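# Transfer a rope-tethered hoop onto the other post

## Task

Get the hoop off the post it starts on and onto the other post. It must end up lying flat and encircling the loose peg that stands on that post, and the peg must still be upright afterwards. The arms cannot reach the hoop or the peg directly; the hoop is tied by rope to a metal block on each bench, so it has to be moved by way of those blocks and ropes. If at any point, hanging included, the hoop drops more than slightly below the top of the lower of the two posts, the task fails. Coordinates are in the scene frame. Arm bases, in metres, with heading in degrees measured counter-clockwise from +x: arm1 at x=+0.14 y=+1.40 z=+0.95 heading -93; arm2 at x=-1.17 y=-0.78 z=+1.04 heading +30; arm3 at x=+1.19 y=-0.75 z=+1.05 heading +148. To finish, open every gripper and pull the arms away. The result only counts if it stays in place with no robot supporting it.

## Robot and tools

Setup. There are three identical i2rt Big YAM arms named arm1, arm2 and arm3. Each has six revolute joints, a two-finger gripper and a wrist camera. Two fixed room cameras, cam_low and cam_top, also watch the cell. The hand can reach roughly 1.0 m out from the vertical axis of joint 1. The joints move at different speeds, so the hand may take a wide, curved path between two postures. Occasionally a loose object gets a short shove from outside.

Frames. Everything is expressed in one scene frame. Its origin is on the floor and +z points up. The hand point is the spot halfway between the fingertips. The hand z axis runs along the fingers, and the fingers open and close along the hand y axis. With joints 1 and 6 at 0 and the hand level and pointing forward, the wrist camera sits above the hand and looks toward the fingertips.

execute_actions. Argument "actions" is a list holding one action object, or an empty list, which only reports state and images. An action object is keyed by robot name, and each robot gets a "joints" object. Every value in it is an absolute joint target, not an offset. Units are radians for joints and metres for the gripper. Ranges, with the tolerance that counts as arrived:
- joint1_rad -2.879 to 2.879, ±0.045. This is base yaw, positive counter-clockwise seen from above; at 0 the arm extends along its base heading.
- joint2_rad 0 to 3.141, ±0.14. This is the shoulder. At 0 the upper arm lies about level, pointing backward; increasing it raises the arm, then brings it forward.
- joint3_rad 0 to 3.019, ±0.09. This is the elbow. At 0 the forearm is folded back against the upper arm; increasing it unfolds it.
- joint4_rad -1.692 to 1.57, ±0.055. This is wrist pitch; positive tilts the fingers up.
- joint5_rad -1.57 to 1.57, ±0.03. This is a sideways wrist swing; positive goes to the arm's right.
- joint6_rad -2.094 to 2.094, ±0.035. This is hand roll; positive is clockwise as seen from behind the hand.
- gripper_m 0 to 0.093, ±0.003. This is the fingertip gap. Each finger pad pushes with up to roughly 50-62 N, less on some grippers.
Example: {"arm1": {"joints": {"gripper_m": 0.05}}, "arm2": {"joints": {"joint1_rad": 0.3}}}.
All motions in one action start together but may finish at different times. A joint or robot you leave out can keep driving toward its earlier target without joint_status showing it. If the call has an unknown key or a value out of range, it is rejected completely and nothing moves. "cameras" is an optional list drawn from arm1_cam_wrist, arm2_cam_wrist, arm3_cam_wrist, cam_low, cam_top and all. Omitting it, null or ["all"] returns every camera; [] returns none. The images are taken after the motion, and the "pictures" line gives their order.

wait takes "seconds" from 0 to 10. It commands nothing new and returns the same output as an empty action. zoom_image takes "camera" and "region" [x0, y0, x1, y1] in pixels, measured from the top-left corner of that camera's latest full image. The region can be at most 504x504. Wrist images are 504x504 fisheye; room images are 672x504. finished_scene takes "scene" (1 or 2). It closes the scene for good and reports whether the task succeeded. Sending a reply with no tool call ends the run.

Reading results. joint_status describes how each joint of the last accepted action ended. "off_target" means it settled short and may still be pushing. After "contact_stop" or "time_out" the joint usually holds where it stopped. A time_out joint, though, can keep a nearby target and continue pushing, and on_its_own will list it; to relax it, send its reported position back. "joint command not followed", usually with a "cause:" line, means a built-in self- and inter-arm collision check rejected that arm's targets. A gripper command in the same action still runs. The affected joints show "not_followed", and the arm may retry those targets on every later action until the path clears or you send targets that pass. on_its_own covers what the current call did not command; its "held at" value is the joint's target, not its position. A joint carrying a load sags. A very small change of target may produce no motion.

Hazards. The arms do not stop when they touch something; they keep pushing, sometimes hard. A hard squeeze between two robots fails the task and ends the run, and a hard collision may do the same. No state line reports robot-to-robot contact. The collision check may react too late and ignores fingers, gripper housings and wrist cameras. Pushing an object out of the work area or onto the floor fails the task. Drops, slips, slams and heavy pushing are penalised. Each robot moves independently; if one stalls, the others keep going. The simulation keeps running while you compose a reply, with the last command held.

Motor heat. Carrying or pushing a load heats the motors, even between calls. At 85 °C a MOTOR HOT line appears. At 100 °C that arm's motors and gripper go limp until they cool, the arm collapses, and an OVER-TEMPERATURE FAULT is reported. Affected keys then show "limit_stop_at_motor_heat"; send those targets again afterwards. Some heat carries over into the next scene.

Each tool is called in YAML: its name, and indented under it one key for each argument.

## Session

execute_actions:
  actions: []

Scene clock: 0.00 s.
Motor temperatures (°C, as the motors report them): arm1=[23 26 26 24 23 27] | arm2=[26 24 24 26 26 27] | arm3=[24 26 24 26 24 25]
arm1.joint_positions: joint1_rad=+0.638 joint2_rad=+0.238 joint3_rad=+1.622 joint4_rad=-1.515 joint5_rad=-0.055 joint6_rad=-0.387 gripper_m=+0.094
arm1.joint_status: not commanded
arm1.hand: x=+0.1404 y=+1.4203 z=+1.5812 quat_wxyz=(-0.523, -0.201, -0.725, +0.400) (m; scene frame)
arm2.joint_positions: joint1_rad=-0.809 joint2_rad=+0.517 joint3_rad=+1.393 joint4_rad=-1.151 joint5_rad=-0.090 joint6_rad=-0.582 gripper_m=+0.095
arm2.joint_status: not commanded
arm2.hand: x=-0.9590 y=-0.8304 z=+1.6425 quat_wxyz=(-0.559, +0.143, -0.787, +0.220) (m; scene frame)
arm3.joint_positions: joint1_rad=+0.318 joint2_rad=+0.555 joint3_rad=+1.682 joint4_rad=-1.323 joint5_rad=-0.250 joint6_rad=+0.180 gripper_m=+0.095
arm3.joint_status: not commanded
arm3.hand: x=+1.0477 y=-0.7506 z=+1.7318 quat_wxyz=(+0.079, +0.764, -0.088, -0.634) (m; scene frame)
pictures: arm1_cam_wrist, arm2_cam_wrist, arm3_cam_wrist, cam_low, cam_top
Images, in order (width x height): arm1_cam_wrist 504x504, arm2_cam_wrist 504x504, arm3_cam_wrist 504x504, cam_low 672x504, cam_top 672x504.

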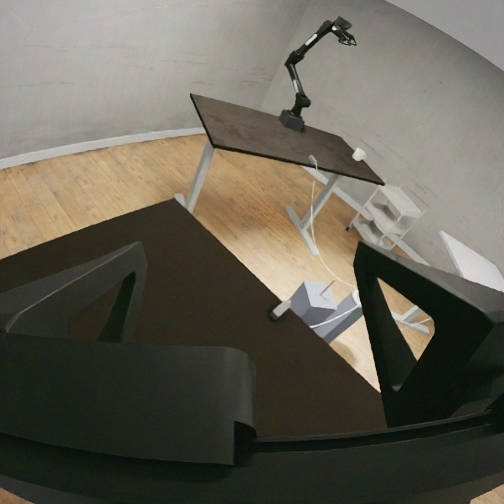

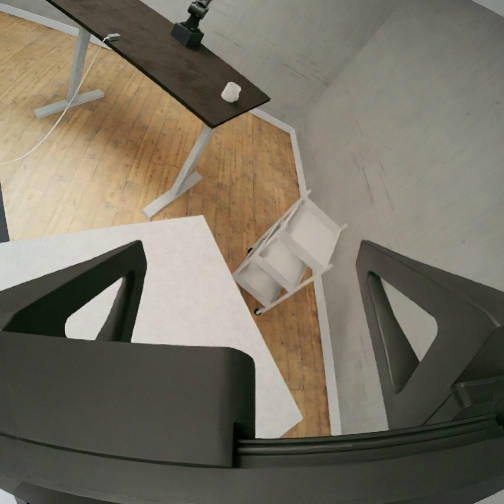

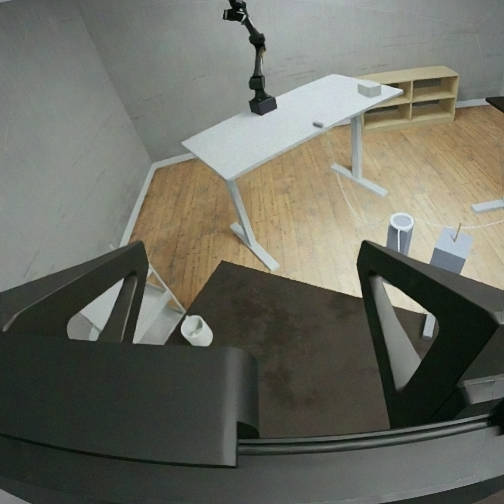

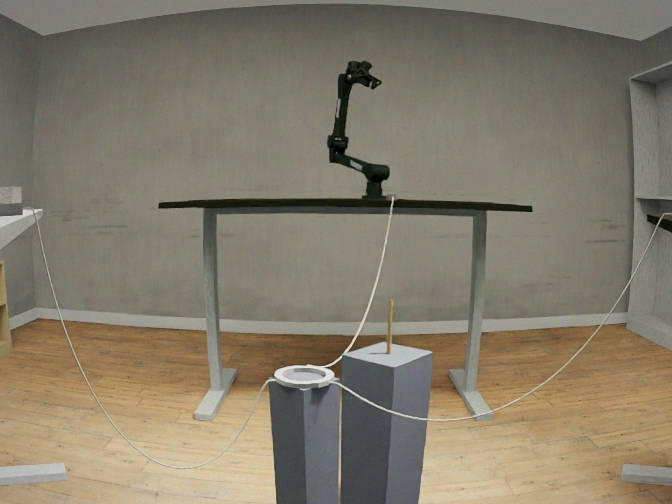

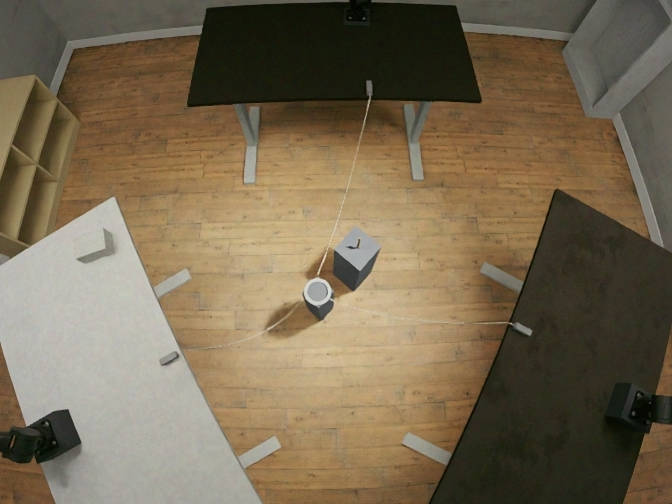

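execute_actions:
  actions:
    - {"arm1":{"joints":{"joint1_rad":0.1,"joint2_rad":1.9,"joint3_rad":1.8,"joint4_rad":-1.4,"joint5_rad":0,"joint6_rad":0}},"arm2":{"joints":{"joint1_rad":0,"joint2_rad":2.0,"joint3_rad":1.9,"joint4_rad":-1.4,"joint5_rad":0,"joint6_rad":0}},"arm3":{"joints":{"joint1_rad":-0.1,"joint2_rad":2.0,"joint3_rad":2.0,"joint4_rad":-1.5,"joint5_rad":0,"joint6_rad":0}}}

Scene clock: 3.73 s.
Motor temperatures (°C, as the motors report them): arm1=[23 26 26 24 23 27] | arm2=[26 24 24 26 26 27] | arm3=[24 26 25 26 24 25]
arm1.joint_positions: joint1_rad=+0.105 joint2_rad=+1.907 joint3_rad=+1.786 joint4_rad=-1.397 joint5_rad=-0.004 joint6_rad=-0.012 gripper_m=+0.094
arm1.joint_status: all done
arm1.hand: x=+0.1753 y=+0.8001 z=+1.1265 quat_wxyz=(-0.019, -0.682, -0.731, +0.018) (m; scene frame)
arm2.joint_positions: joint1_rad=+0.008 joint2_rad=+2.003 joint3_rad=+1.884 joint4_rad=-1.384 joint5_rad=+0.001 joint6_rad=-0.011 gripper_m=+0.095
arm2.joint_status: all done
arm2.hand: x=-0.6137 y=-0.4631 z=+1.1929 quat_wxyz=(-0.030, +0.266, -0.963, -0.011) (m; scene frame)
arm3.joint_positions: joint1_rad=-0.093 joint2_rad=+2.027 joint3_rad=+1.961 joint4_rad=-1.489 joint5_rad=-0.002 joint6_rad=+0.009 gripper_m=+0.095
arm3.joint_status: all done
arm3.hand: x=+0.6850 y=-0.3596 z=+1.2140 quat_wxyz=(+0.003, +0.945, -0.327, -0.009) (m; scene frame)
pictures: arm1_cam_wrist, arm2_cam_wrist, arm3_cam_wrist, cam_low, cam_top
Images, in order (width x height): arm1_cam_wrist 504x504, arm2_cam_wrist 504x504, arm3_cam_wrist 504x504, cam_low 672x504, cam_top 672x504.

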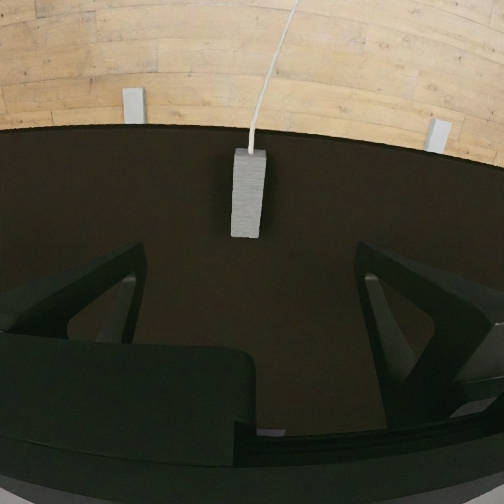

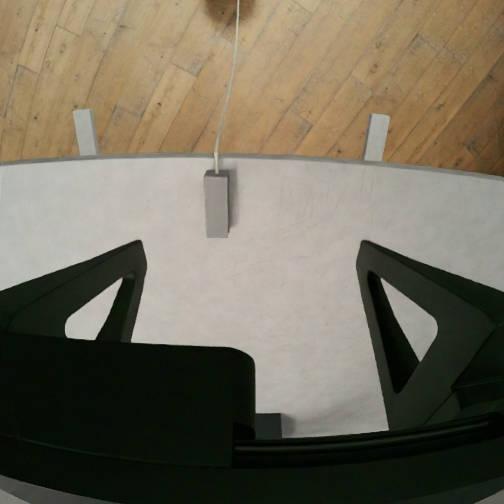

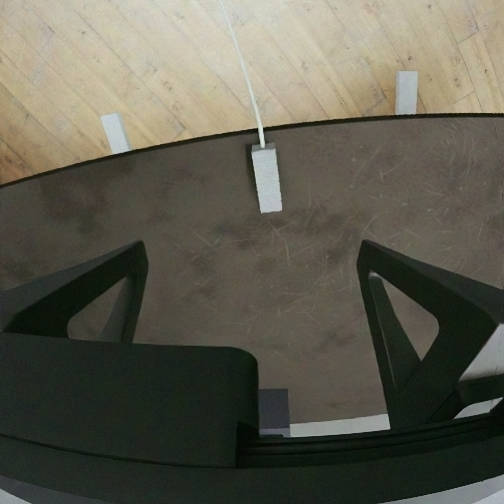

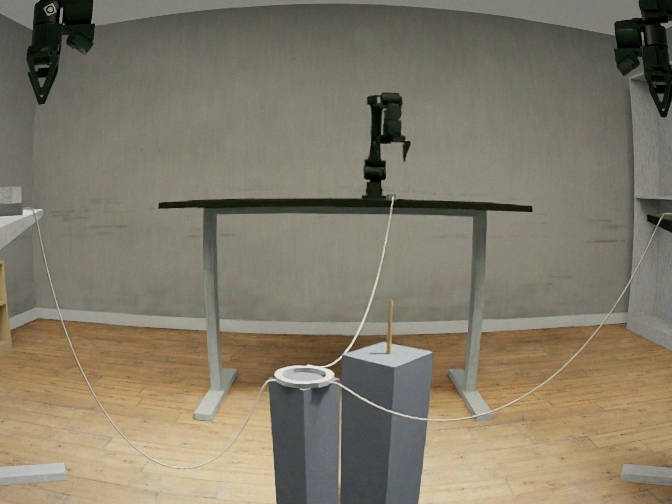

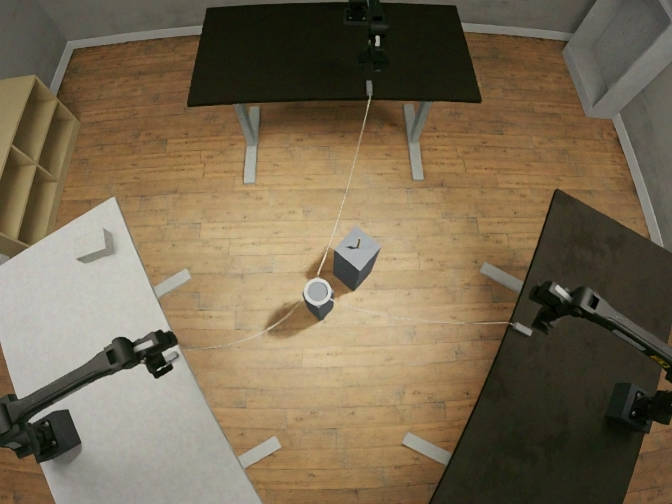

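execute_actions:
  actions:
    - {"arm1":{"joints":{"joint1_rad":0.11,"joint2_rad":1.95,"joint3_rad":1.56,"joint4_rad":-1.16}},"arm2":{"joints":{"joint1_rad":0.07,"joint2_rad":2.0,"joint3_rad":1.63,"joint4_rad":-1.19}},"arm3":{"joints":{"joint1_rad":-0.12,"joint2_rad":2.0,"joint3_rad":1.67,"joint4_rad":-1.21}}}

Scene clock: 5.83 s.
Motor temperatures (°C, as the motors report them): arm1=[23 26 26 24 23 27] | arm2=[26 24 25 26 26 27] | arm3=[24 26 25 26 24 25]
arm1.joint_positions: joint1_rad=+0.105 joint2_rad=+1.966 joint3_rad=+1.554 joint4_rad=-1.171 joint5_rad=-0.004 joint6_rad=-0.012 gripper_m=+0.094
arm1.joint_status: all done
arm1.hand: x=+0.1733 y=+0.8259 z=+1.0074 quat_wxyz=(+0.005, -0.682, -0.731, -0.004) (m; scene frame)
arm2.joint_positions: joint1_rad=+0.078 joint2_rad=+2.000 joint3_rad=+1.632 joint4_rad=-1.208 joint5_rad=+0.001 joint6_rad=-0.011 gripper_m=+0.095
arm2.joint_status: all done
arm2.hand: x=-0.6731 y=-0.4486 z=+1.1010 quat_wxyz=(+0.006, +0.300, -0.954, -0.001) (m; scene frame)
arm3.joint_positions: joint1_rad=-0.115 joint2_rad=+2.010 joint3_rad=+1.656 joint4_rad=-1.223 joint5_rad=-0.002 joint6_rad=+0.009 gripper_m=+0.095
arm3.joint_status: all done
arm3.hand: x=+0.7193 y=-0.3705 z=+1.1104 quat_wxyz=(+0.007, +0.941, -0.338, +0.002) (m; scene frame)
pictures: arm1_cam_wrist, arm2_cam_wrist, arm3_cam_wrist, cam_low, cam_top
Images, in order (width x height): arm1_cam_wrist 504x504, arm2_cam_wrist 504x504, arm3_cam_wrist 504x504, cam_low 672x504, cam_top 672x504.

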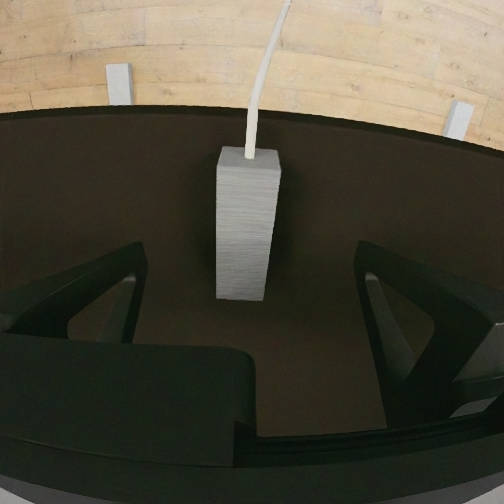

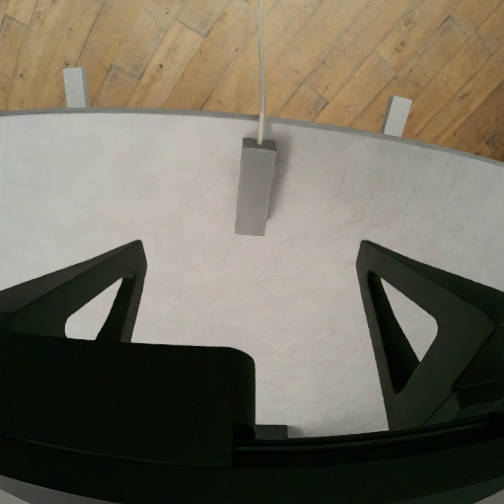

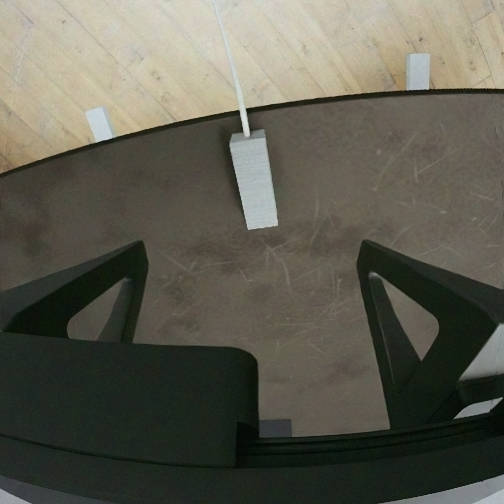

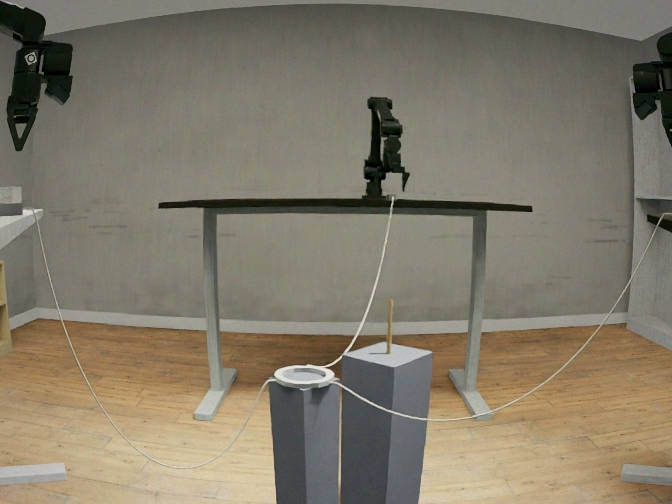

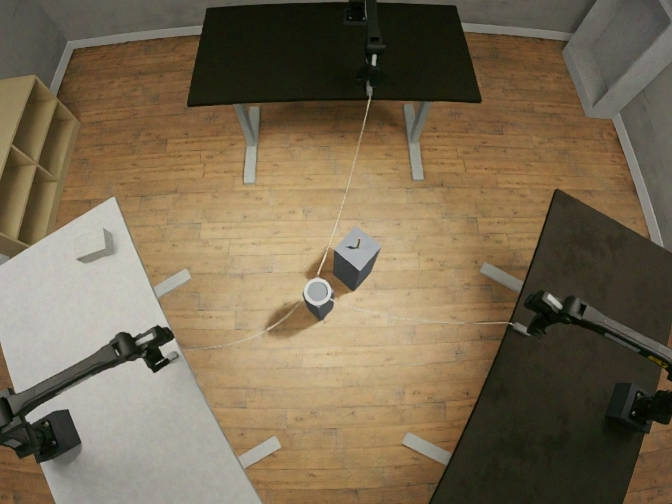

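execute_actions:
  actions:
    - {"arm1":{"joints":{"joint1_rad":0.12,"joint2_rad":2.0,"joint3_rad":1.525,"joint4_rad":-1.08}},"arm2":{"joints":{"joint1_rad":0.065,"joint2_rad":2.16,"joint3_rad":1.485,"joint4_rad":-0.88}},"arm3":{"joints":{"joint1_rad":-0.125,"joint2_rad":2.16,"joint3_rad":1.495,"joint4_rad":-0.88,"joint6_rad":-0.13}}}
  cameras: ["arm1_cam_wrist","arm2_cam_wrist","arm3_cam_wrist"]

Scene clock: 8.27 s.
Motor temperatures (°C, as the motors report them): arm1=[23 26 26 24 23 27] | arm2=[26 24 25 26 26 27] | arm3=[24 26 25 26 24 25]
arm1.joint_positions: joint1_rad=+0.114 joint2_rad=+1.998 joint3_rad=+1.527 joint4_rad=-1.091 joint5_rad=-0.004 joint6_rad=-0.012 gripper_m=+0.094
arm1.joint_status: all done
arm1.hand: x=+0.1791 y=+0.8202 z=+0.9803 quat_wxyz=(-0.003, -0.678, -0.735, +0.003) (m; scene frame)
arm2.joint_positions: joint1_rad=+0.073 joint2_rad=+2.145 joint3_rad=+1.491 joint4_rad=-0.897 joint5_rad=+0.000 joint6_rad=-0.010 gripper_m=+0.095
arm2.joint_status: all done
arm2.hand: x=-0.6752 y=-0.4527 z=+0.9715 quat_wxyz=(-0.006, +0.297, -0.955, -0.006) (m; scene frame)
arm3.joint_positions: joint1_rad=-0.117 joint2_rad=+2.149 joint3_rad=+1.492 joint4_rad=-0.894 joint5_rad=+0.000 joint6_rad=-0.121 gripper_m=+0.094
arm3.joint_status: all done
arm3.hand: x=+0.7261 y=-0.3757 z=+0.9753 quat_wxyz=(+0.001, +0.961, -0.277, -0.010) (m; scene frame)
pictures: arm1_cam_wrist, arm2_cam_wrist, arm3_cam_wrist
Images, in order (width x height): arm1_cam_wrist 504x504, arm2_cam_wrist 504x504, arm3_cam_wrist 504x504.

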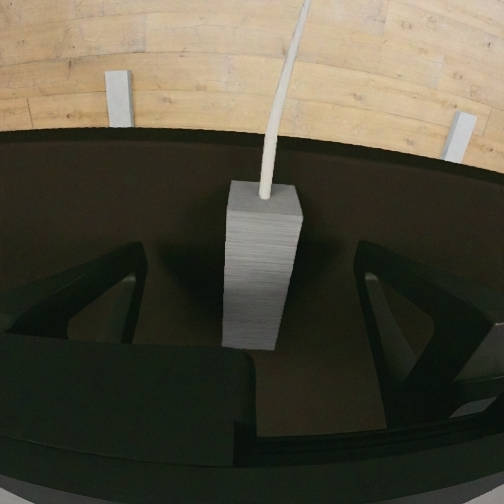

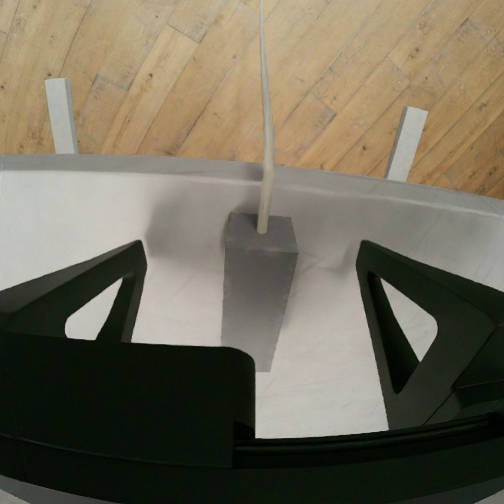

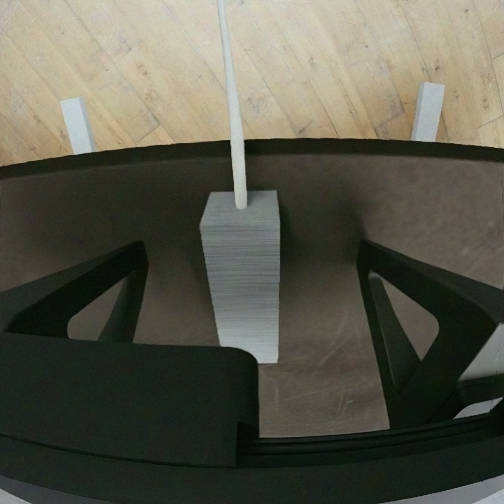

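execute_actions:
  actions:
    - {"arm1":{"joints":{"joint2_rad":1.96,"joint3_rad":1.435,"joint4_rad":-1.02}},"arm2":{"joints":{"joint2_rad":2.085,"joint3_rad":1.36,"joint4_rad":-0.82}},"arm3":{"joints":{"joint2_rad":2.1,"joint3_rad":1.4,"joint4_rad":-0.82}}}
  cameras: ["arm1_cam_wrist","arm2_cam_wrist","arm3_cam_wrist"]

Scene clock: 10.17 s.
Motor temperatures (°C, as the motors report them): arm1=[23 26 27 24 23 27] | arm2=[26 24 25 26 26 27] | arm3=[24 26 25 26 24 25]
arm1.joint_positions: joint1_rad=+0.115 joint2_rad=+1.964 joint3_rad=+1.447 joint4_rad=-1.031 joint5_rad=-0.001 joint6_rad=-0.012 gripper_m=+0.094
arm1.joint_status: all done
arm1.hand: x=+0.1779 y=+0.8360 z=+0.9721 quat_wxyz=(-0.007, -0.678, -0.735, +0.009) (m; scene frame)
arm2.joint_positions: joint1_rad=+0.072 joint2_rad=+2.095 joint3_rad=+1.377 joint4_rad=-0.837 joint5_rad=-0.001 joint6_rad=-0.008 gripper_m=+0.095
arm2.joint_status: all done
arm2.hand: x=-0.7008 y=-0.4699 z=+0.9657 quat_wxyz=(-0.004, +0.296, -0.955, -0.005) (m; scene frame)
arm3.joint_positions: joint1_rad=-0.117 joint2_rad=+2.108 joint3_rad=+1.408 joint4_rad=-0.831 joint5_rad=+0.002 joint6_rad=-0.124 gripper_m=+0.094
arm3.joint_status: all done
arm3.hand: x=+0.7394 y=-0.3862 z=+0.9738 quat_wxyz=(-0.004, +0.961, -0.275, -0.019) (m; scene frame)
pictures: arm1_cam_wrist, arm2_cam_wrist, arm3_cam_wrist
Images, in order (width x height): arm1_cam_wrist 504x504, arm2_cam_wrist 504x504, arm3_cam_wrist 504x504.

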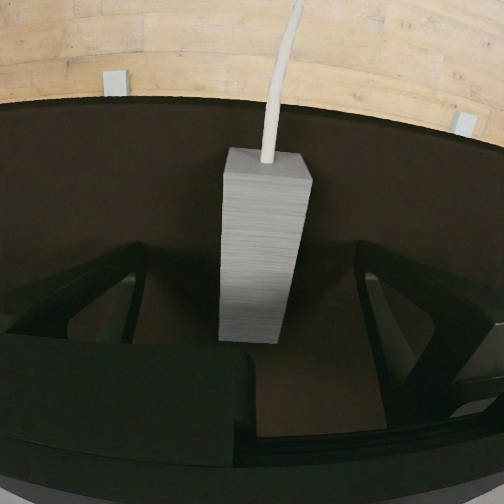

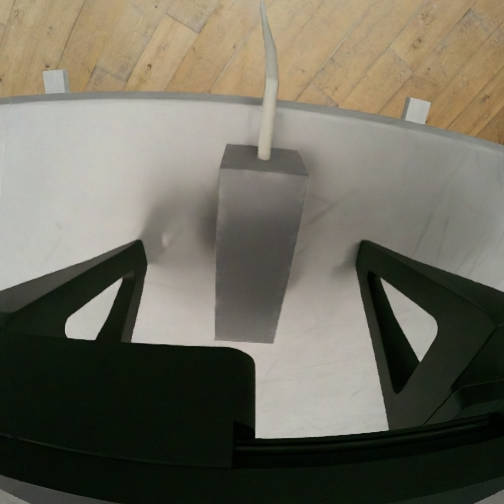

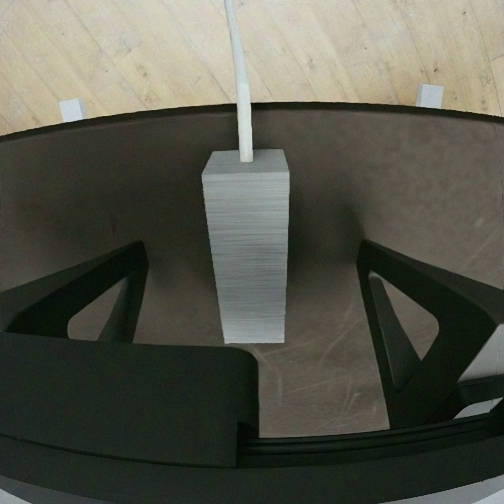

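Slightly lower, then close.

execute_actions:
  actions:
    - {"arm1":{"joints":{"joint3_rad":1.415}},"arm3":{"joints":{"joint3_rad":1.38}}}
  cameras: []

execute_actions:
  actions:
    - {"arm1":{"joints":{"gripper_m":0}},"arm2":{"joints":{"gripper_m":0}},"arm3":{"joints":{"gripper_m":0}}}

Scene clock: 10.97 s.
Motor temperatures (°C, as the motors report them): arm1=[23 26 27 24 23 27] | arm2=[26 24 25 26 26 27] | arm3=[24 26 25 26 24 25]
arm1.joint_positions: joint1_rad=+0.115 joint2_rad=+1.956 joint3_rad=+1.434 joint4_rad=-1.026 joint5_rad=-0.001 joint6_rad=-0.012 gripper_m=+0.094
arm1.joint_status: all done
arm1.hand: x=+0.1776 y=+0.8397 z=+0.9716 quat_wxyz=(-0.007, -0.678, -0.735, +0.009) (m; scene frame)
arm2.joint_positions: joint1_rad=+0.072 joint2_rad=+2.095 joint3_rad=+1.377 joint4_rad=-0.837 joint5_rad=-0.001 joint6_rad=-0.008 gripper_m=+0.095
arm2.joint_status: not commanded
arm2.hand: x=-0.7008 y=-0.4699 z=+0.9657 quat_wxyz=(-0.004, +0.296, -0.955, -0.005) (m; scene frame)
arm3.joint_positions: joint1_rad=-0.117 joint2_rad=+2.101 joint3_rad=+1.395 joint4_rad=-0.826 joint5_rad=+0.002 joint6_rad=-0.126 gripper_m=+0.094
arm3.joint_status: all done
arm3.hand: x=+0.7425 y=-0.3886 z=+0.9734 quat_wxyz=(-0.004, +0.962, -0.274, -0.018) (m; scene frame)
pictures: none
No camera images: the call's "cameras" was empty. Leave "cameras" out to get every camera's image.

Scene clock: 11.70 s.
Motor temperatures (°C, as the motors report them): arm1=[23 26 27 24 23 27] | arm2=[26 24 25 26 26 27] | arm3=[24 26 25 26 24 25]
arm1.joint_positions: joint1_rad=+0.116 joint2_rad=+1.954 joint3_rad=+1.430 joint4_rad=-1.024 joint5_rad=+0.001 joint6_rad=-0.010 gripper_m=+0.025
arm1.joint_status: gripper_m off_target (ended at +0.025, target +0.000)
arm1.hand: x=+0.1776 y=+0.8406 z=+0.9717 quat_wxyz=(-0.006, -0.678, -0.735, +0.010) (m; scene frame)
arm2.joint_positions: joint1_rad=+0.072 joint2_rad=+2.094 joint3_rad=+1.377 joint4_rad=-0.835 joint5_rad=+0.000 joint6_rad=-0.008 gripper_m=+0.025
arm2.joint_status: gripper_m off_target (ended at +0.025, target +0.000)
arm2.hand: x=-0.7005 y=-0.4698 z=+0.9657 quat_wxyz=(-0.005, +0.296, -0.955, -0.006) (m; scene frame)
arm3.joint_positions: joint1_rad=-0.123 joint2_rad=+2.100 joint3_rad=+1.390 joint4_rad=-0.826 joint5_rad=+0.002 joint6_rad=-0.126 gripper_m=+0.025
arm3.joint_status: gripper_m off_target (ended at +0.025, target +0.000)
arm3.hand: x=+0.7459 y=-0.3873 z=+0.9727 quat_wxyz=(-0.003, +0.961, -0.277, -0.017) (m; scene frame)
pictures: arm1_cam_wrist, arm2_cam_wrist, arm3_cam_wrist, cam_low, cam_top
Images, in order (width x height): arm1_cam_wrist 504x504, arm2_cam_wrist 504x504, arm3_cam_wrist 504x504, cam_low 672x504, cam_top 672x504.

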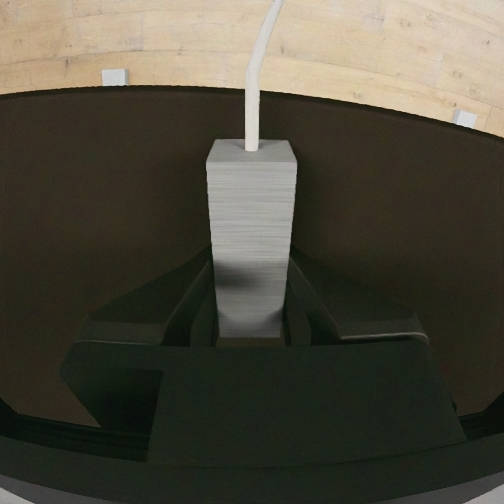

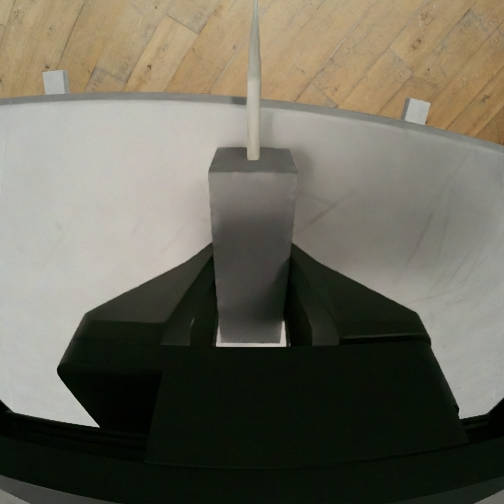

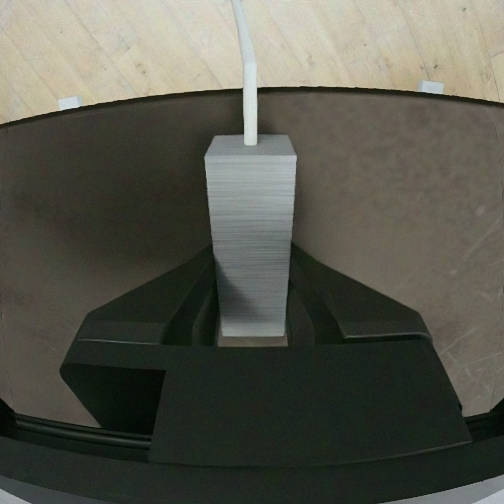

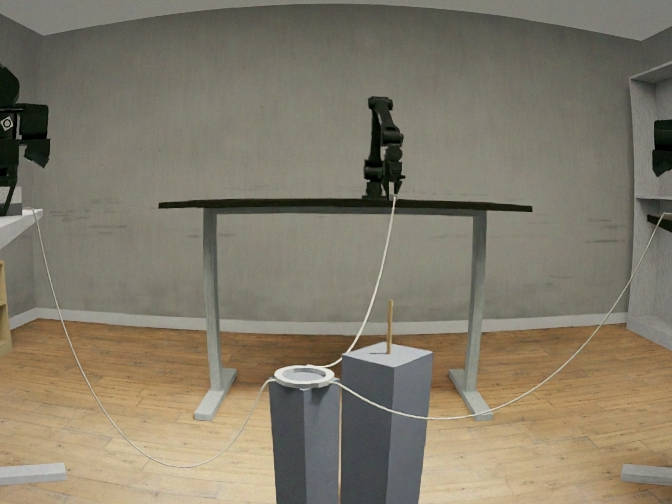

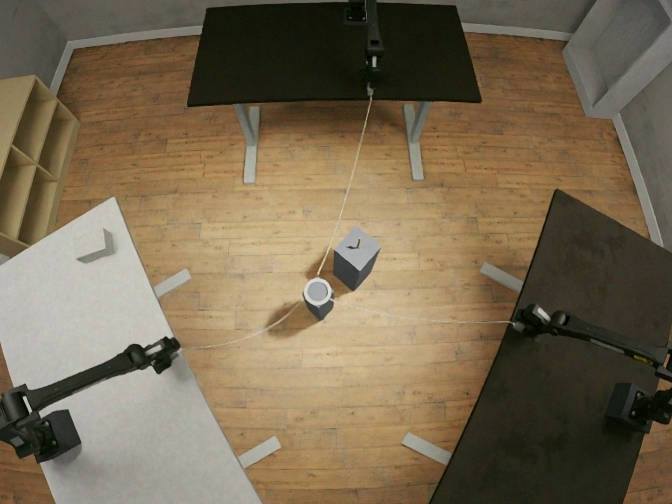

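execute_actions:
  actions:
    - {"arm1":{"joints":{"joint1_rad":-0.05,"joint3_rad":1.52}},"arm2":{"joints":{"joint2_rad":1.75,"joint3_rad":1.25}},"arm3":{"joints":{"joint2_rad":1.9,"joint3_rad":1.3}}}
  cameras: []

execute_actions:
  actions:
    - {"arm1":{"joints":{"joint1_rad":-0.335,"joint2_rad":1.828,"joint3_rad":1.365,"joint4_rad":-0.72}},"arm2":{"joints":{"joint1_rad":0.13,"joint2_rad":1.087,"joint3_rad":0.58,"joint4_rad":-0.82}},"arm3":{"joints":{"joint1_rad":0.23,"joint2_rad":1.676,"joint3_rad":0.91,"joint4_rad":-0.42,"joint6_rad":0}}}

Scene clock: 15.67 s.
Motor temperatures (°C, as the motors report them): arm1=[23 27 27 24 23 27] | arm2=[26 25 25 26 26 27] | arm3=[24 26 25 26 24 25]
arm1.joint_positions: joint1_rad=-0.047 joint2_rad=+1.962 joint3_rad=+1.471 joint4_rad=-1.024 joint5_rad=+0.000 joint6_rad=-0.009 gripper_m=+0.025
arm1.joint_status: all done
arm1.hand: x=+0.0849 y=+0.8250 z=+0.9821 quat_wxyz=(-0.017, -0.736, -0.677, +0.023) (m; scene frame)
arm2.joint_positions: joint1_rad=+0.072 joint2_rad=+1.735 joint3_rad=+1.235 joint4_rad=-0.828 joint5_rad=+0.000 joint6_rad=-0.008 gripper_m=+0.025
arm2.joint_status: all done
arm2.hand: x=-0.7134 y=-0.4797 z=+1.1095 quat_wxyz=(-0.113, +0.293, -0.949, -0.038) (m; scene frame)
arm3.joint_positions: joint1_rad=-0.123 joint2_rad=+1.911 joint3_rad=+1.278 joint4_rad=-0.821 joint5_rad=+0.002 joint6_rad=-0.126 gripper_m=+0.025
arm3.joint_status: all done
arm3.hand: x=+0.7628 y=-0.4002 z=+1.0391 quat_wxyz=(-0.019, +0.959, -0.277, -0.054) (m; scene frame)
pictures: none
No camera images: the call's "cameras" was empty. Leave "cameras" out to get every camera's image.

Scene clock: 17.07 s.
Motor temperatures (°C, as the motors report them): arm1=[23 27 27 24 23 27] | arm2=[26 25 25 26 26 27] | arm3=[24 26 25 26 24 25]
arm1.joint_positions: joint1_rad=-0.328 joint2_rad=+1.841 joint3_rad=+1.366 joint4_rad=-0.738 joint5_rad=+0.002 joint6_rad=-0.009 gripper_m=+0.025
arm1.joint_status: all done
arm1.hand: x=-0.0859 y=+0.8308 z=+1.0255 quat_wxyz=(-0.098, -0.811, -0.558, +0.150) (m; scene frame)
arm2.joint_positions: joint1_rad=+0.135 joint2_rad=+1.105 joint3_rad=+0.578 joint4_rad=-0.827 joint5_rad=+0.000 joint6_rad=-0.008 gripper_m=+0.025
arm2.joint_status: all done
arm2.hand: x=-0.9316 y=-0.6042 z=+1.1065 quat_wxyz=(-0.099, +0.324, -0.940, -0.037) (m; scene frame)
arm3.joint_positions: joint1_rad=+0.234 joint2_rad=+1.684 joint3_rad=+0.893 joint4_rad=-0.441 joint5_rad=-0.001 joint6_rad=-0.009 gripper_m=+0.025
arm3.joint_status: all done
arm3.hand: x=+0.7303 y=-0.5921 z=+1.0417 quat_wxyz=(-0.023, +0.973, -0.158, -0.168) (m; scene frame)
pictures: arm1_cam_wrist, arm2_cam_wrist, arm3_cam_wrist, cam_low, cam_top
Images, in order (width x height): arm1_cam_wrist 504x504, arm2_cam_wrist 504x504, arm3_cam_wrist 504x504, cam_low 672x504, cam_top 672x504.

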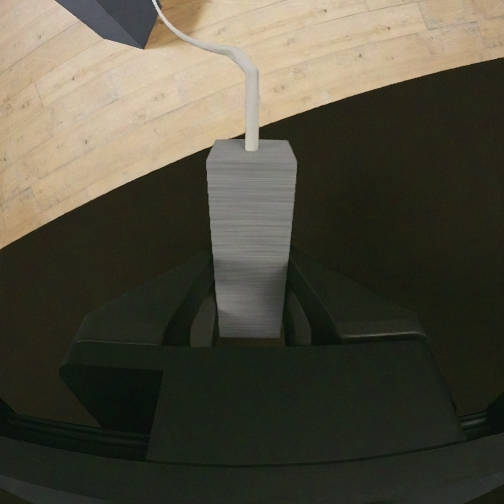

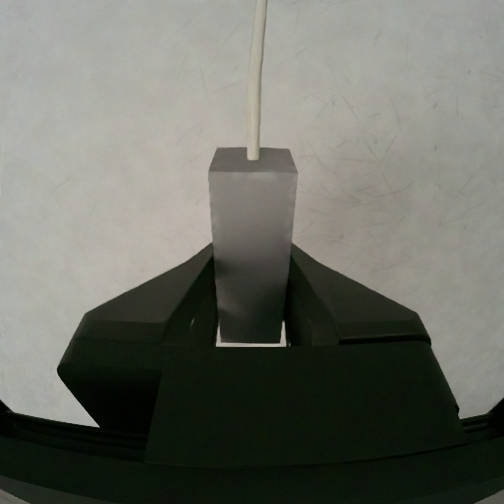

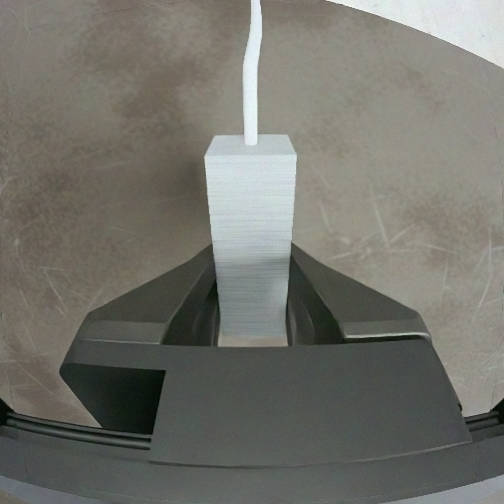

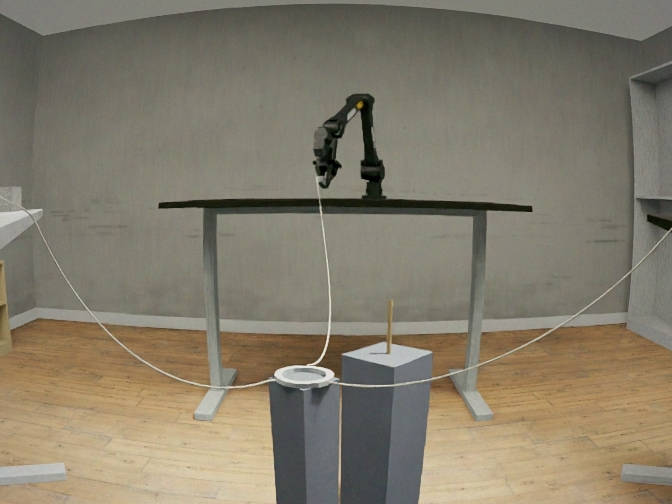

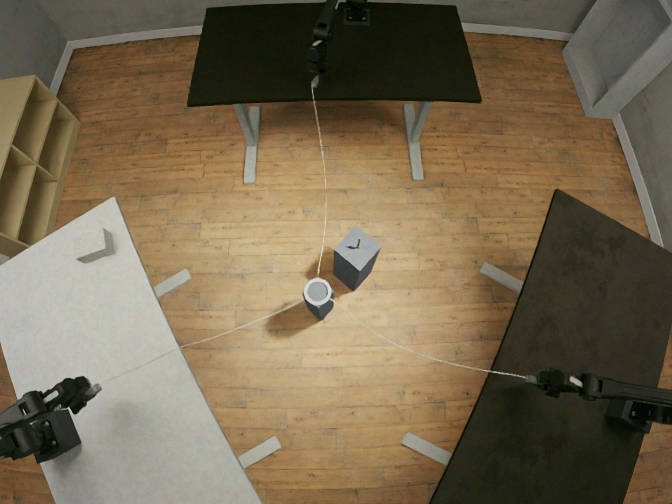

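execute_actions:
  actions:
    - {"arm1":{"joints":{"joint2_rad":1.727,"joint3_rad":1.56,"joint4_rad":-1.0}},"arm2":{"joints":{"joint2_rad":0.913,"joint3_rad":0.584,"joint4_rad":-0.84}},"arm3":{"joints":{"joint2_rad":1.49,"joint3_rad":1.028,"joint4_rad":-0.71}}}
  cameras: ["cam_low","cam_top"]

Scene clock: 20.10 s.
Motor temperatures (°C, as the motors report them): arm1=[23 27 27 24 23 27] | arm2=[26 25 25 26 26 27] | arm3=[24 26 26 26 24 25]
arm1.joint_positions: joint1_rad=-0.328 joint2_rad=+1.729 joint3_rad=+1.519 joint4_rad=-0.994 joint5_rad=+0.002 joint6_rad=-0.009 gripper_m=+0.025
arm1.joint_status: all done
arm1.hand: x=-0.0841 y=+0.8343 z=+1.1380 quat_wxyz=(-0.100, -0.810, -0.557, +0.153) (m; scene frame)
arm2.joint_positions: joint1_rad=+0.135 joint2_rad=+0.914 joint3_rad=+0.578 joint4_rad=-0.827 joint5_rad=+0.000 joint6_rad=-0.008 gripper_m=+0.025
arm2.joint_status: all done
arm2.hand: x=-0.9256 y=-0.6000 z=+1.1596 quat_wxyz=(-0.189, +0.319, -0.926, -0.067) (m; scene frame)
arm3.joint_positions: joint1_rad=+0.234 joint2_rad=+1.491 joint3_rad=+0.998 joint4_rad=-0.702 joint5_rad=+0.000 joint6_rad=-0.007 gripper_m=+0.025
arm3.joint_status: all done
arm3.hand: x=+0.7273 y=-0.5899 z=+1.1503 quat_wxyz=(-0.027, +0.969, -0.159, -0.186) (m; scene frame)
pictures: cam_low, cam_top
Images, in order (width x height): cam_low 672x504, cam_top 672x504.

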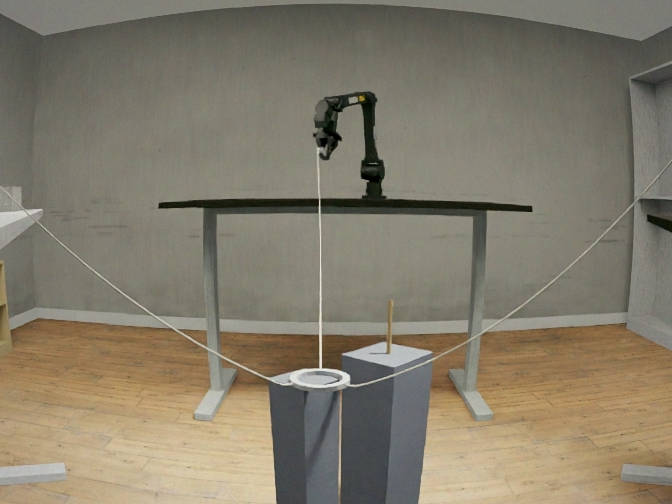

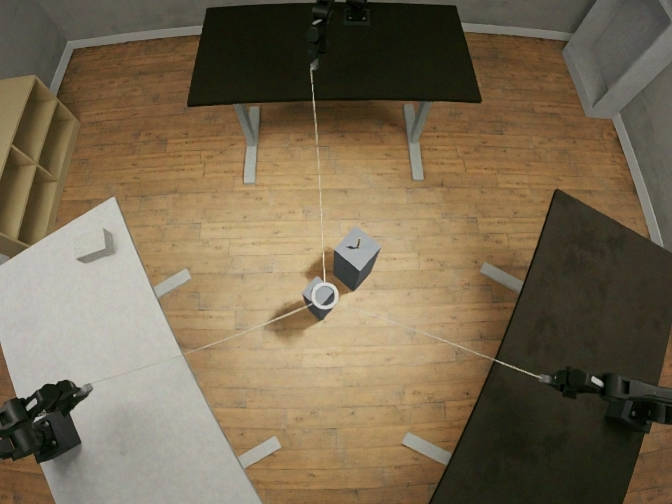

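execute_actions:
  actions:
    - {"arm1":{"joints":{"joint2_rad":1.68,"joint3_rad":2.03,"joint4_rad":-1.315}},"arm2":{"joints":{"joint2_rad":0.785,"joint3_rad":1.06,"joint4_rad":-1.245}},"arm3":{"joints":{"joint2_rad":1.3,"joint3_rad":1.38,"joint4_rad":-1.05}}}
  cameras: ["cam_low","cam_top"]

Scene clock: 22.30 s.
Motor temperatures (°C, as the motors report them): arm1=[23 27 28 24 23 27] | arm2=[26 24 26 26 26 27] | arm3=[24 26 26 26 24 25]
arm1.joint_positions: joint1_rad=-0.329 joint2_rad=+1.688 joint3_rad=+1.980 joint4_rad=-1.310 joint5_rad=+0.002 joint6_rad=-0.009 gripper_m=+0.025
arm1.joint_status: all done
arm1.hand: x=-0.0901 y=+0.8175 z=+1.3523 quat_wxyz=(-0.151, -0.792, -0.545, +0.228) (m; scene frame)
arm2.joint_positions: joint1_rad=+0.135 joint2_rad=+0.793 joint3_rad=+1.000 joint4_rad=-1.231 joint5_rad=+0.000 joint6_rad=-0.008 gripper_m=+0.025
arm2.joint_status: all done
arm2.hand: x=-0.9210 y=-0.5983 z=+1.3562 quat_wxyz=(-0.253, +0.313, -0.911, -0.089) (m; scene frame)
arm3.joint_positions: joint1_rad=+0.234 joint2_rad=+1.310 joint3_rad=+1.349 joint4_rad=-1.043 joint5_rad=+0.000 joint6_rad=-0.007 gripper_m=+0.025
arm3.joint_status: all done
arm3.hand: x=+0.7120 y=-0.5824 z=+1.3671 quat_wxyz=(-0.042, +0.947, -0.156, -0.277) (m; scene frame)
pictures: cam_low, cam_top
Images, in order (width x height): cam_low 672x504, cam_top 672x504.

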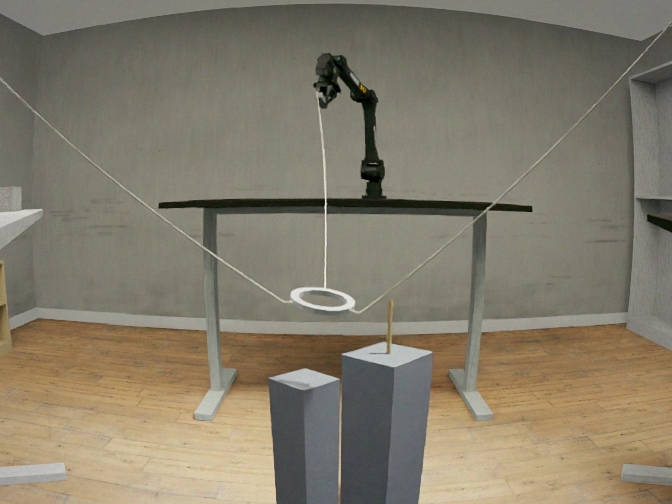

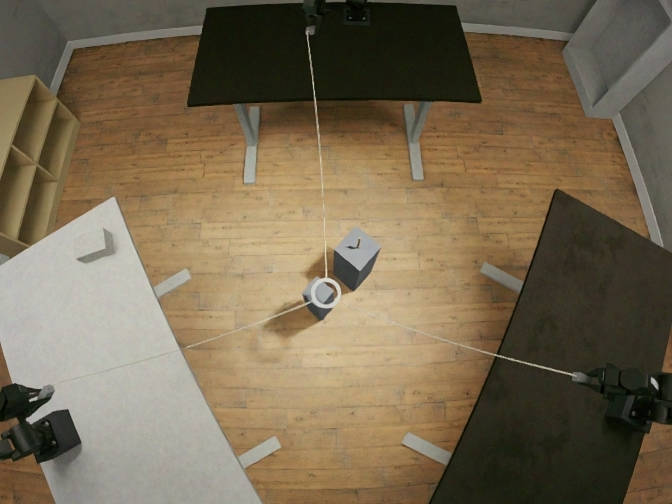

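execute_actions:
  actions:
    - {"arm1":{"joints":{"joint1_rad":-0.246,"joint2_rad":1.31,"joint3_rad":1.695,"joint4_rad":-1.37}},"arm2":{"joints":{"joint1_rad":0.18,"joint2_rad":1.105,"joint3_rad":1.325,"joint4_rad":-1.16}},"arm3":{"joints":{"joint1_rad":-0.033,"joint2_rad":1.23,"joint3_rad":1.3,"joint4_rad":-1.06}}}
  cameras: ["cam_low","cam_top"]

Scene clock: 24.80 s.
Motor temperatures (°C, as the motors report them): arm1=[23 27 28 24 23 27] | arm2=[26 24 27 26 26 27] | arm3=[24 26 26 26 24 25]
arm1.joint_positions: joint1_rad=-0.240 joint2_rad=+1.330 joint3_rad=+1.686 joint4_rad=-1.368 joint5_rad=+0.000 joint6_rad=-0.009 gripper_m=+0.025
arm1.joint_status: all done
arm1.hand: x=+0.0034 y=+0.9360 z=+1.3922 quat_wxyz=(-0.163, -0.767, -0.580, +0.223) (m; scene frame)
arm2.joint_positions: joint1_rad=+0.174 joint2_rad=+1.119 joint3_rad=+1.253 joint4_rad=-1.178 joint5_rad=+0.000 joint6_rad=-0.008 gripper_m=+0.025
arm2.joint_status: all done
arm2.hand: x=-0.8409 y=-0.5166 z=+1.3787 quat_wxyz=(-0.242, +0.331, -0.907, -0.091) (m; scene frame)
arm3.joint_positions: joint1_rad=-0.043 joint2_rad=+1.266 joint3_rad=+1.280 joint4_rad=-1.056 joint5_rad=+0.002 joint6_rad=-0.007 gripper_m=+0.025
arm3.joint_status: all done
arm3.hand: x=+0.7950 y=-0.4723 z=+1.3500 quat_wxyz=(-0.075, +0.922, -0.287, -0.250) (m; scene frame)
pictures: cam_low, cam_top
Images, in order (width x height): cam_low 672x504, cam_top 672x504.

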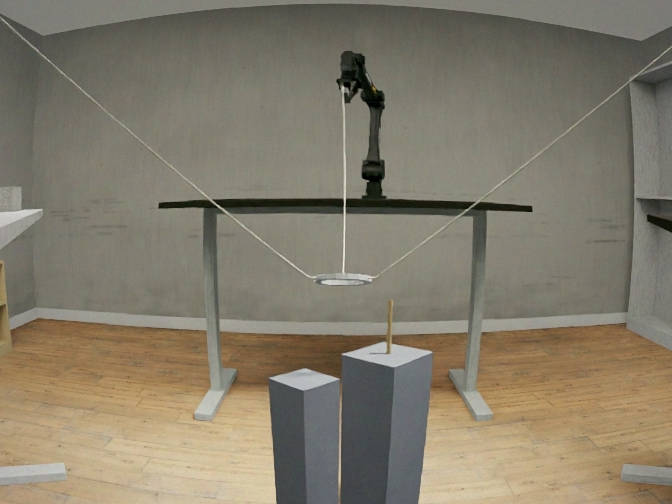

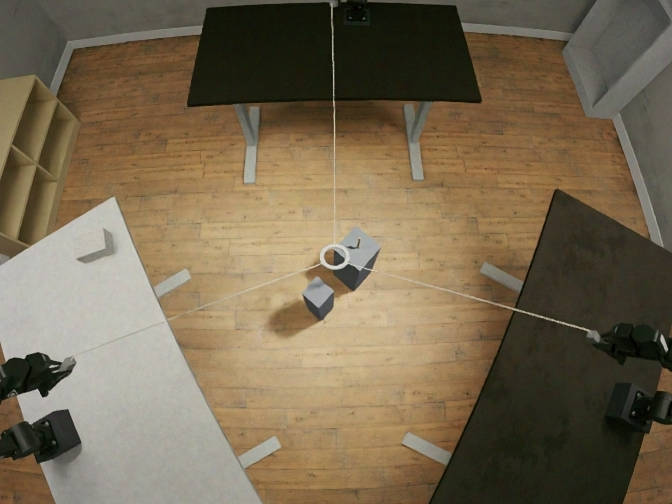

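execute_actions:
  actions: []
  cameras: ["cam_low","cam_top"]

zoom_image:
  camera: "cam_low"
  region: [270,240,450,380]

Scene clock: 25.10 s.
Motor temperatures (°C, as the motors report them): arm1=[23 27 28 24 23 27] | arm2=[26 24 27 26 26 27] | arm3=[24 26 26 26 24 25]
arm1.joint_positions: joint1_rad=-0.240 joint2_rad=+1.330 joint3_rad=+1.686 joint4_rad=-1.368 joint5_rad=+0.000 joint6_rad=-0.009 gripper_m=+0.025
arm1.joint_status: all done
arm1.hand: x=+0.0034 y=+0.9360 z=+1.3922 quat_wxyz=(-0.163, -0.767, -0.580, +0.223) (m; scene frame)
arm2.joint_positions: joint1_rad=+0.174 joint2_rad=+1.119 joint3_rad=+1.253 joint4_rad=-1.178 joint5_rad=+0.000 joint6_rad=-0.008 gripper_m=+0.025
arm2.joint_status: all done
arm2.hand: x=-0.8409 y=-0.5166 z=+1.3787 quat_wxyz=(-0.242, +0.331, -0.907, -0.091) (m; scene frame)
arm3.joint_positions: joint1_rad=-0.043 joint2_rad=+1.266 joint3_rad=+1.280 joint4_rad=-1.056 joint5_rad=+0.002 joint6_rad=-0.007 gripper_m=+0.025
arm3.joint_status: all done
arm3.hand: x=+0.7950 y=-0.4723 z=+1.3500 quat_wxyz=(-0.075, +0.922, -0.287, -0.250) (m; scene frame)
pictures: cam_low, cam_top
Images, in order (width x height): cam_low 672x504, cam_top 672x504.

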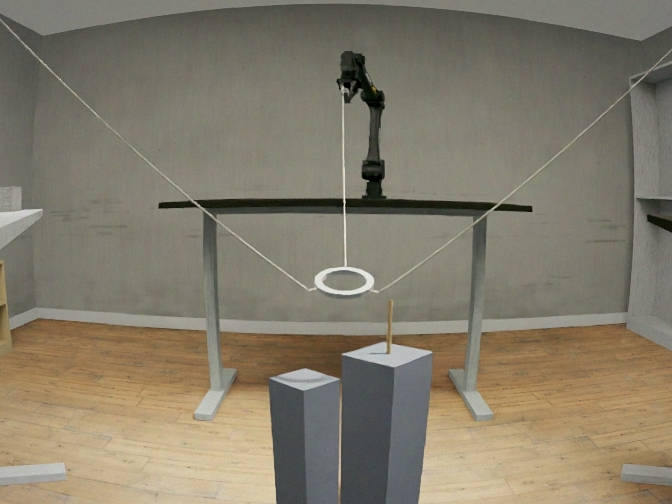

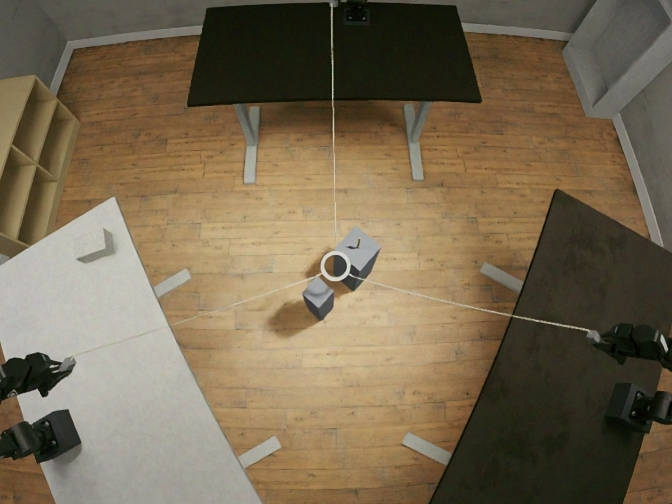

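Region (270, 240, 450, 380) of cam_low's 672x504 image, scaled by 2.800, with more detail than that image has.

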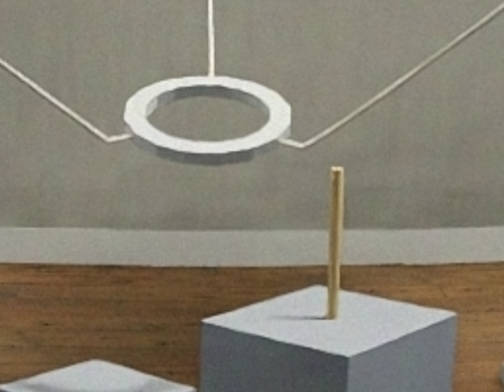

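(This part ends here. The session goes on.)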